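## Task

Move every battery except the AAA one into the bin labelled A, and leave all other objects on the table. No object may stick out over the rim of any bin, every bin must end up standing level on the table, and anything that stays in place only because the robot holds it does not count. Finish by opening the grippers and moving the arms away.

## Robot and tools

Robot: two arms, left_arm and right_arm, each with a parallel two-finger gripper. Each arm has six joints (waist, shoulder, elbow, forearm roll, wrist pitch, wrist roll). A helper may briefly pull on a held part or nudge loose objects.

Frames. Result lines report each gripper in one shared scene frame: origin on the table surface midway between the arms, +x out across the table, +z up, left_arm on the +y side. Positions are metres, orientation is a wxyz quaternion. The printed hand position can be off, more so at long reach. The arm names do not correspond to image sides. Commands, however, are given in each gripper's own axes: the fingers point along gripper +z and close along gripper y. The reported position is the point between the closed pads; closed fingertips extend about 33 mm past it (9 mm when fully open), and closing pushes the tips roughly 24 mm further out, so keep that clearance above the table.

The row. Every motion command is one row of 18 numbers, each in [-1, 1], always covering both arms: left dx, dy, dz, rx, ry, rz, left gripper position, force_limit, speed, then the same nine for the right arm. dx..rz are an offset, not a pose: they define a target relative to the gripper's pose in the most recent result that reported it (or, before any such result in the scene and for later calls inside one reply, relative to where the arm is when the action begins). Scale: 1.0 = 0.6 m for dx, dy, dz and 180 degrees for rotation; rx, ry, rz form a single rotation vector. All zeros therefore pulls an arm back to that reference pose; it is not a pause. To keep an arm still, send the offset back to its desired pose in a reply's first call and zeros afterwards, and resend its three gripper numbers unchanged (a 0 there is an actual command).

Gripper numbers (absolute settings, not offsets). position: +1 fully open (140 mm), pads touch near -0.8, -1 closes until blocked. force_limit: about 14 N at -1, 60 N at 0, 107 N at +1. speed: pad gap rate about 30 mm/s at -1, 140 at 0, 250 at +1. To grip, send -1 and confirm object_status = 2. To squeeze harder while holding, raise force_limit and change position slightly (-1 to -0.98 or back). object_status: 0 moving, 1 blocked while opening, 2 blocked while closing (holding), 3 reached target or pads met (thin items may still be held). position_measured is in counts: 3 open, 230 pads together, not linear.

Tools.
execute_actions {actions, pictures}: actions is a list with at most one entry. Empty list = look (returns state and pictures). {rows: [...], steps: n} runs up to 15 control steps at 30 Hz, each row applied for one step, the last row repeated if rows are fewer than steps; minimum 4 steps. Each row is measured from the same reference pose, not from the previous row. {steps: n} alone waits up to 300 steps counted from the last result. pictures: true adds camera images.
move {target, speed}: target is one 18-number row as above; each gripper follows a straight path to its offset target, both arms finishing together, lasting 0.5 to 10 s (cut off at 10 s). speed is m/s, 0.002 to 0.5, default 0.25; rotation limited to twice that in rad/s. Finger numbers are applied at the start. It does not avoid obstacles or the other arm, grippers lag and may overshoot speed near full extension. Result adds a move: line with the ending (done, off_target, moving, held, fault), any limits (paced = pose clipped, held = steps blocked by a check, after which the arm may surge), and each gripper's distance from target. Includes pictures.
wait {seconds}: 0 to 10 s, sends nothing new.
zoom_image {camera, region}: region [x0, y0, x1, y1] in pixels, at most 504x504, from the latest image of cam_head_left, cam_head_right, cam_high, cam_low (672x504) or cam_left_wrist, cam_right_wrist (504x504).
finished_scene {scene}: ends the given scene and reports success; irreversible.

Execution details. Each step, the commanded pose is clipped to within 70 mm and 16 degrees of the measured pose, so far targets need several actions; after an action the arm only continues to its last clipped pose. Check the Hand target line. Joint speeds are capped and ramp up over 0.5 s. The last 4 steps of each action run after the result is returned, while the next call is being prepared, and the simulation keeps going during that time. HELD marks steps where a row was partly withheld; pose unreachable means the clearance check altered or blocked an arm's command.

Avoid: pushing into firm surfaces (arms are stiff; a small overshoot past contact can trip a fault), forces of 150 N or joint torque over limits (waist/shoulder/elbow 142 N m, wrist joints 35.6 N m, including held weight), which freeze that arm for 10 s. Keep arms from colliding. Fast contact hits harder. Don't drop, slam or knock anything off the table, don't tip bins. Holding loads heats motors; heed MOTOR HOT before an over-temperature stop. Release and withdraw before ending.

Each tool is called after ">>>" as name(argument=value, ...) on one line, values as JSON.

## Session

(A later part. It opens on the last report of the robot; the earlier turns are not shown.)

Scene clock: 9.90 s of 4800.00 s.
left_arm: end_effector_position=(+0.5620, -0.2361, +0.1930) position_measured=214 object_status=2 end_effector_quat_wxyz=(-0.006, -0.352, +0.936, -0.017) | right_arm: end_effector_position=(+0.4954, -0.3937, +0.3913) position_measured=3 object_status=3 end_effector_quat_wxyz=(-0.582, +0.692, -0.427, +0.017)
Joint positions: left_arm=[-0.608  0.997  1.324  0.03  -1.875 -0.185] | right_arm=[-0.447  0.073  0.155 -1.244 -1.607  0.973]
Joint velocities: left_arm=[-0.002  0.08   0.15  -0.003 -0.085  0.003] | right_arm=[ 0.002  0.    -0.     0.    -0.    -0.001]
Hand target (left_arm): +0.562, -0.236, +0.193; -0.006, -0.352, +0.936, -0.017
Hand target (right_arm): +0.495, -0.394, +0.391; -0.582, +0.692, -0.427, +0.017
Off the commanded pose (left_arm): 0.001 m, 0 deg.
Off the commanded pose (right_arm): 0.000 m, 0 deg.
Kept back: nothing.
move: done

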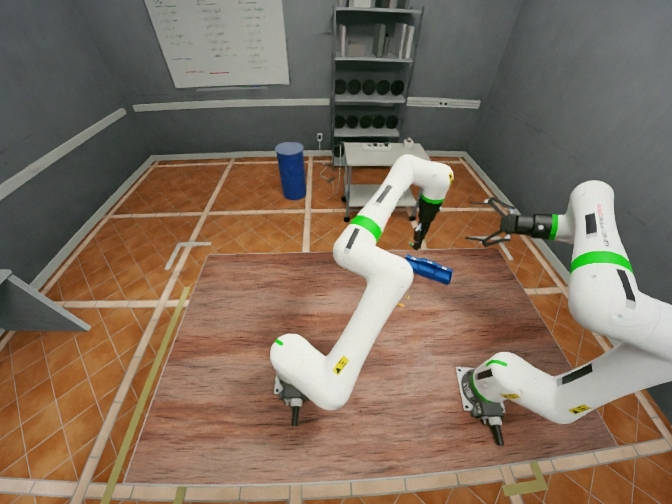

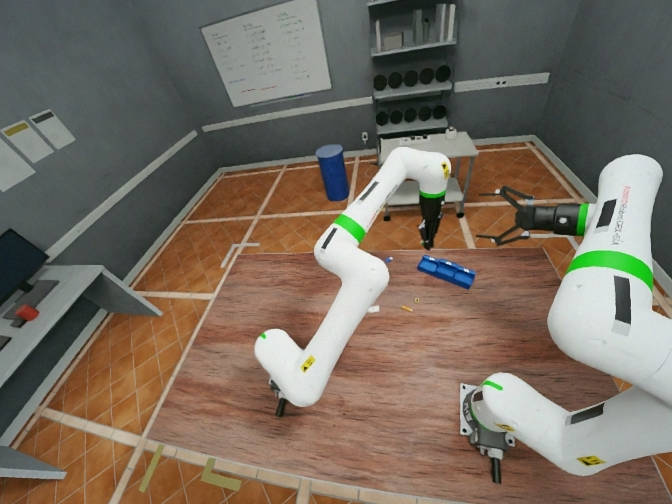

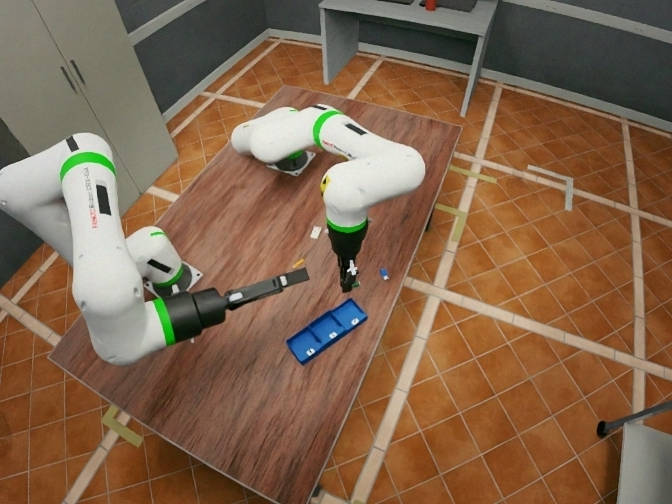

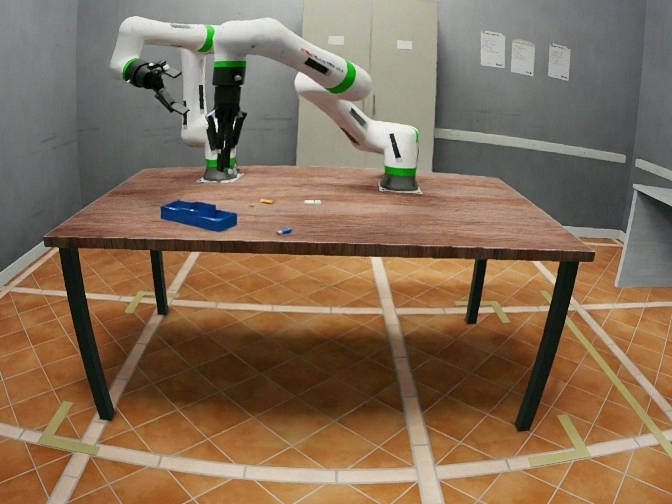

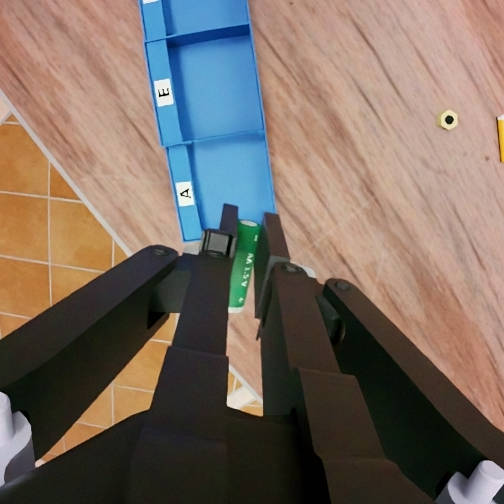

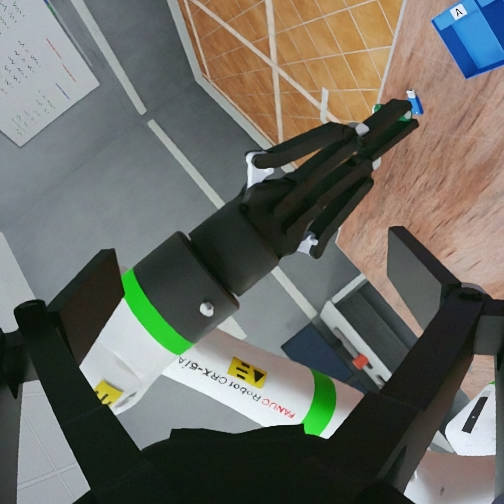

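Descend a bit, shift slightly, release.

>>> move(target=[0.02,-0.02,0.13,0,0,0,-1,0,0, 0,0,0,0,0,0,1,0,0], speed=0.1)

>>> move(target=[0,0,0,0,0,0,0.2,0,0, 0,0,0,0,0,0,1,0,0])

>>> move(target=[0,0.3,-0.3,0,0,0,0.2,0,0, 0,0,0,0,0,0,1,0,0])

Scene clock: 11.27 s of 4800.00 s.
left_arm: end_effector_position=(+0.5609, -0.2560, +0.1156) position_measured=214 object_status=2 end_effector_quat_wxyz=(-0.006, -0.351, +0.936, -0.017) | right_arm: end_effector_position=(+0.4954, -0.3937, +0.3913) position_measured=3 object_status=3 end_effector_quat_wxyz=(-0.582, +0.692, -0.427, +0.017)
Joint positions: left_arm=[-0.63   0.969  1.089  0.028 -1.667 -0.17 ] | right_arm=[-0.447  0.073  0.155 -1.244 -1.607  0.973]
Joint velocities: left_arm=[-0.001  0.    -0.    -0.     0.001 -0.   ] | right_arm=[-0.    -0.     0.001  0.     0.    -0.   ]
Hand target (left_arm): +0.561, -0.256, +0.116; -0.006, -0.351, +0.936, -0.017
Hand target (right_arm): +0.495, -0.394, +0.391; -0.582, +0.692, -0.427, +0.017
Off the commanded pose (left_arm): 0.000 m, 0 deg.
Off the commanded pose (right_arm): 0.000 m, 0 deg.
Kept back: nothing.
move: done

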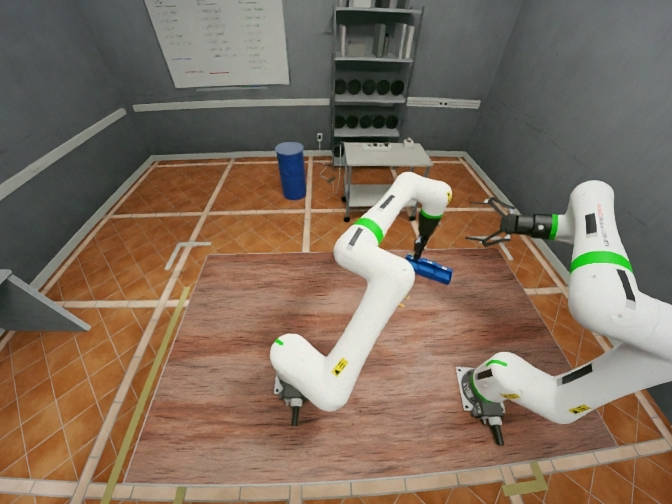

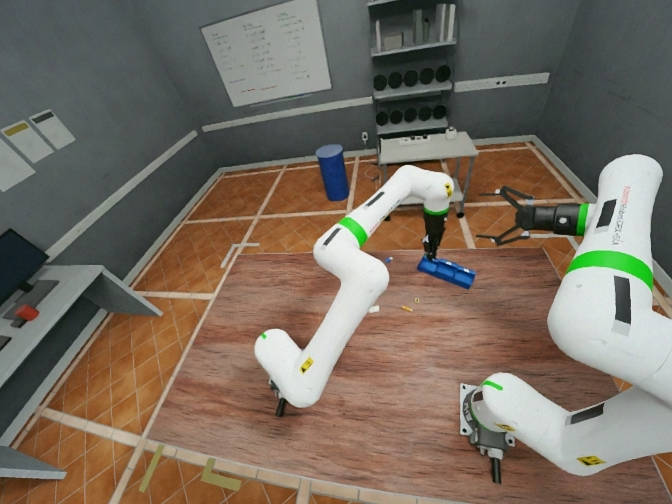

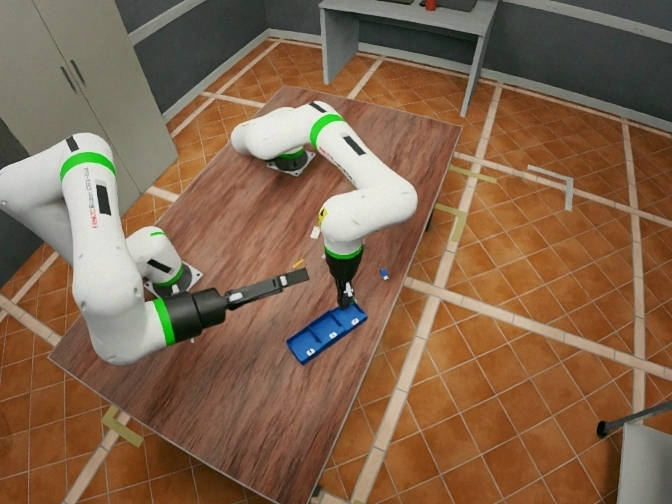

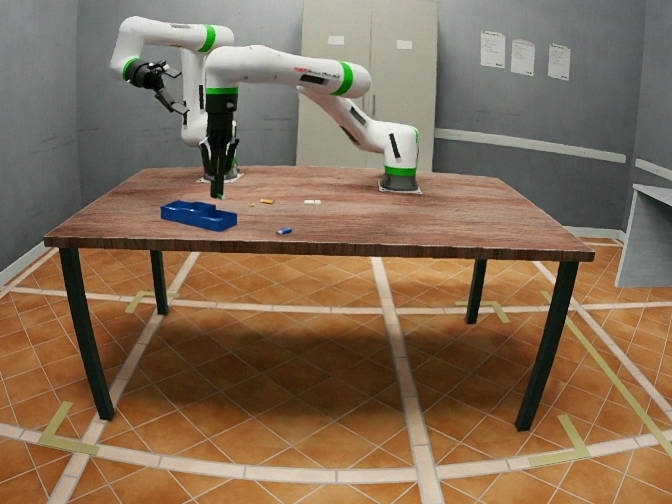

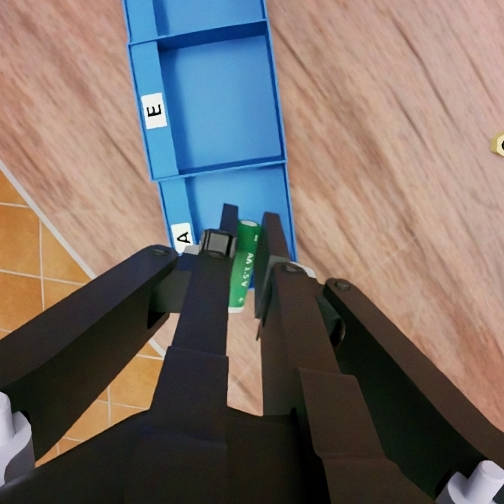

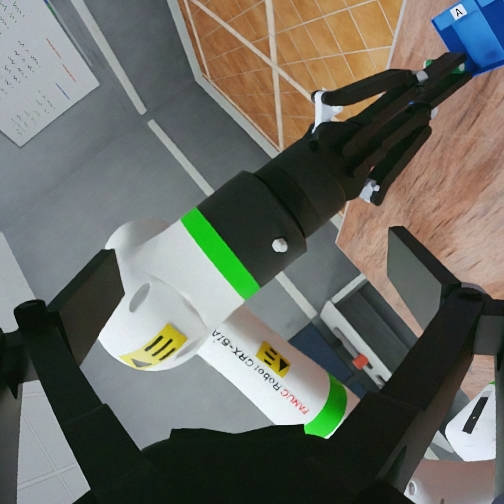

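Scene clock: 12.00 s of 4800.00 s.
left_arm: end_effector_position=(+0.5609, -0.2560, +0.1156) position_measured=104 object_status=3 end_effector_quat_wxyz=(-0.006, -0.351, +0.936, -0.017) | right_arm: end_effector_position=(+0.4954, -0.3937, +0.3913) position_measured=3 object_status=3 end_effector_quat_wxyz=(-0.582, +0.692, -0.427, +0.017)
Joint positions: left_arm=[-0.63   0.969  1.089  0.028 -1.667 -0.17 ] | right_arm=[-0.447  0.073  0.155 -1.244 -1.607  0.973]
Joint velocities: left_arm=[ 0. -0. -0. -0.  0. -0.] | right_arm=[-0.    -0.     0.001 -0.    -0.     0.001]
Hand target (left_arm): +0.561, -0.256, +0.116; -0.006, -0.351, +0.936, -0.017
Hand target (right_arm): +0.495, -0.394, +0.391; -0.582, +0.692, -0.427, +0.017
Off the commanded pose (left_arm): 0.000 m, 0 deg.
Off the commanded pose (right_arm): 0.000 m, 0 deg.
Kept back: nothing.
move: done

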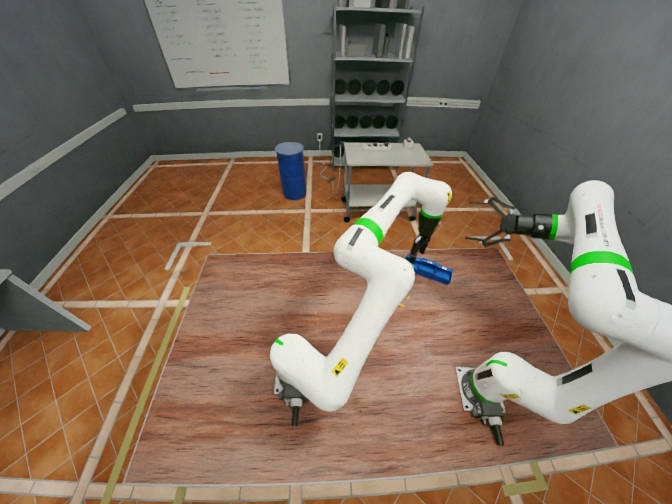

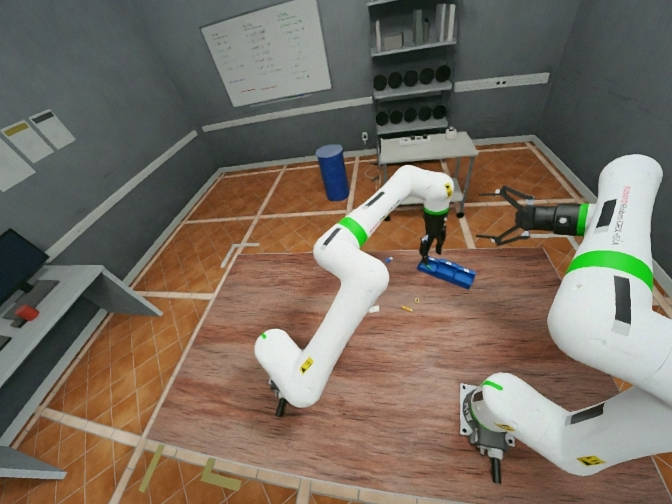

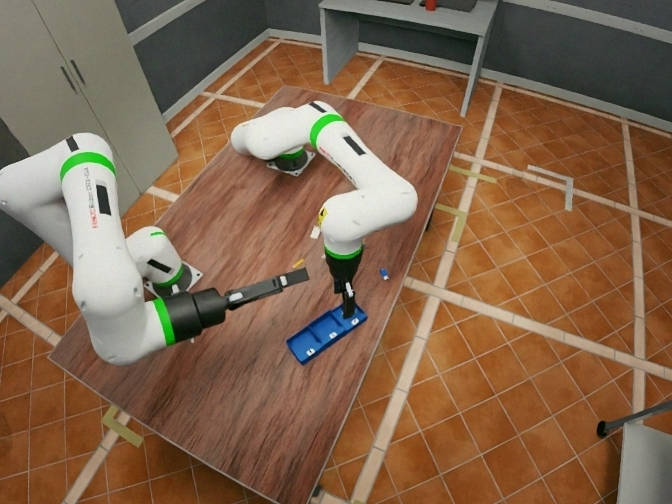

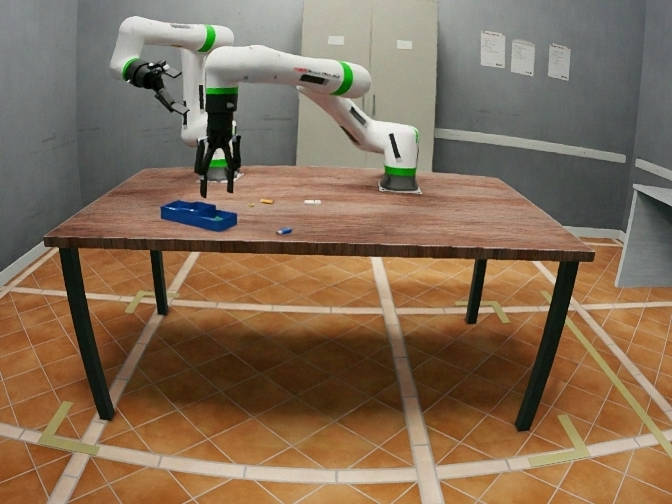

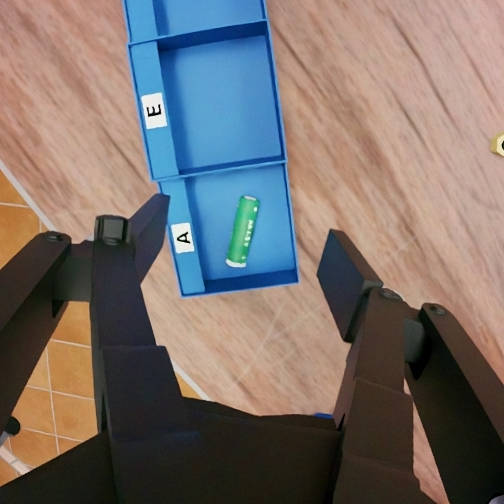

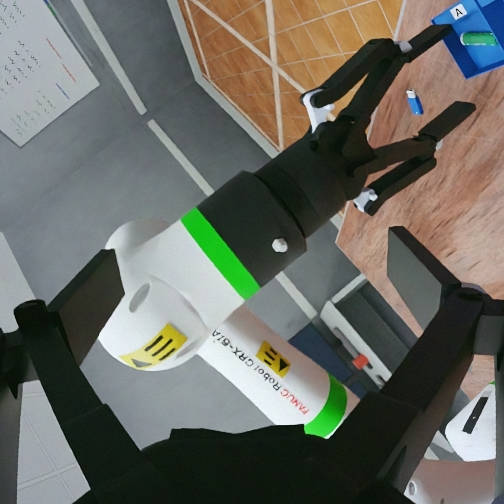

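Scene clock: 13.43 s of 4800.00 s.
left_arm: end_effector_position=(+0.4421, -0.1136, +0.2900) position_measured=104 object_status=3 end_effector_quat_wxyz=(-0.006, -0.351, +0.936, -0.017) | right_arm: end_effector_position=(+0.4954, -0.3937, +0.3913) position_measured=3 object_status=3 end_effector_quat_wxyz=(-0.582, +0.692, -0.427, +0.017)
Joint positions: left_arm=[-0.567  0.384  0.565  0.029 -1.73  -0.231] | right_arm=[-0.447  0.073  0.155 -1.244 -1.607  0.973]
Joint velocities: left_arm=[ 0.    -0.001 -0.     0.    -0.    -0.   ] | right_arm=[-0.001 -0.    -0.002 -0.     0.    -0.001]
Hand target (left_arm): +0.442, -0.114, +0.290; -0.006, -0.351, +0.936, -0.017
Hand target (right_arm): +0.495, -0.394, +0.391; -0.582, +0.692, -0.427, +0.017
Off the commanded pose (left_arm): 0.001 m, 0 deg.
Off the commanded pose (right_arm): 0.000 m, 0 deg.
Kept back: nothing.
move: done

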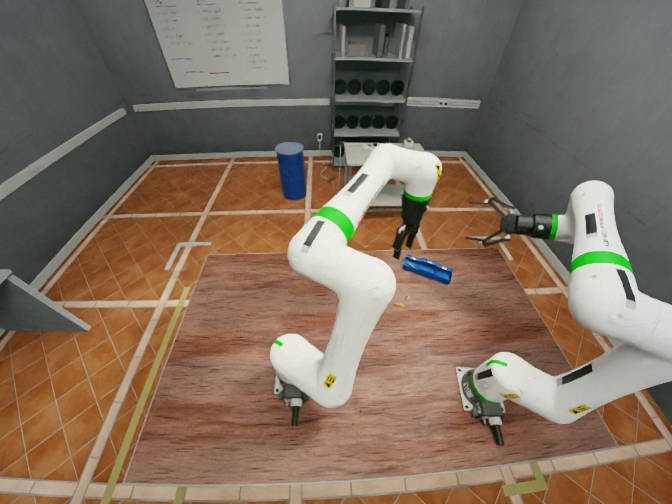

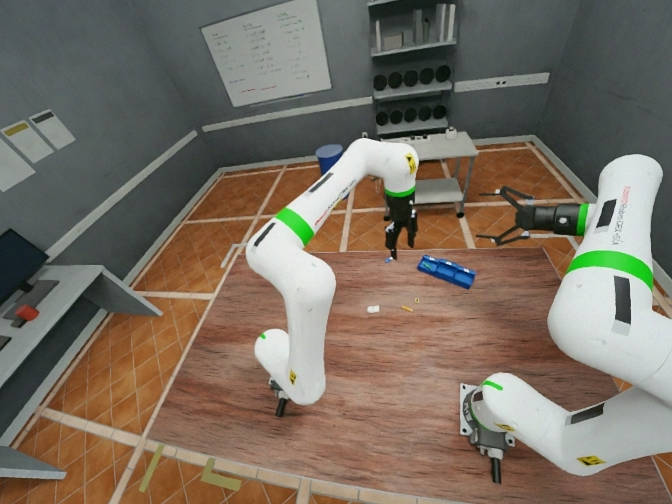

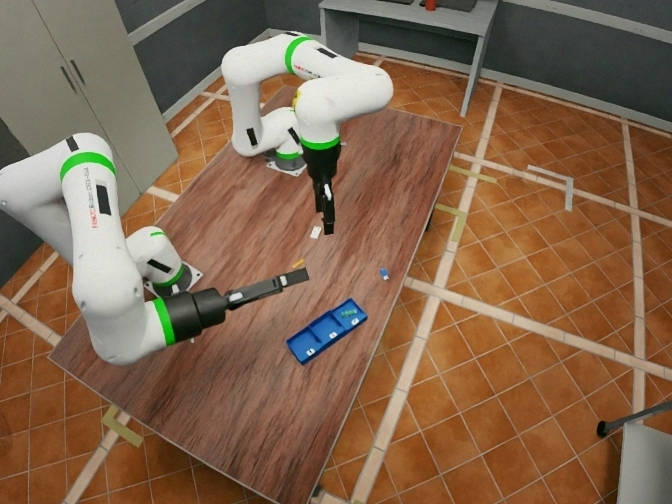

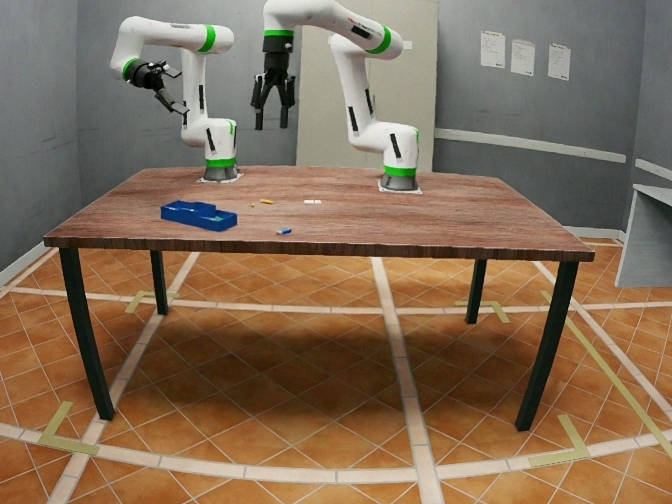

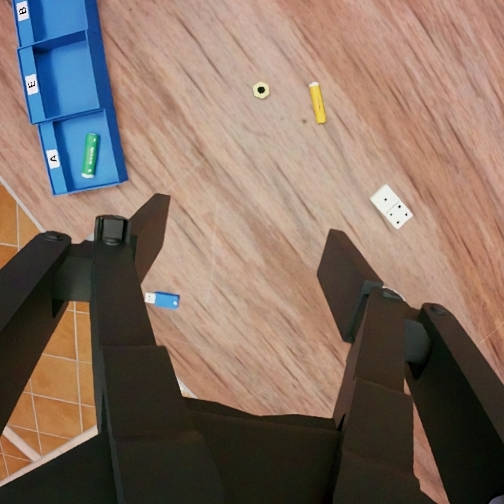

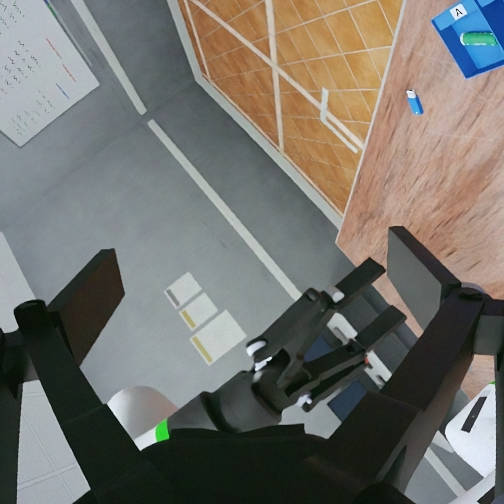

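>>> finished_scene(scene=1)

The scene is finished: the task was done.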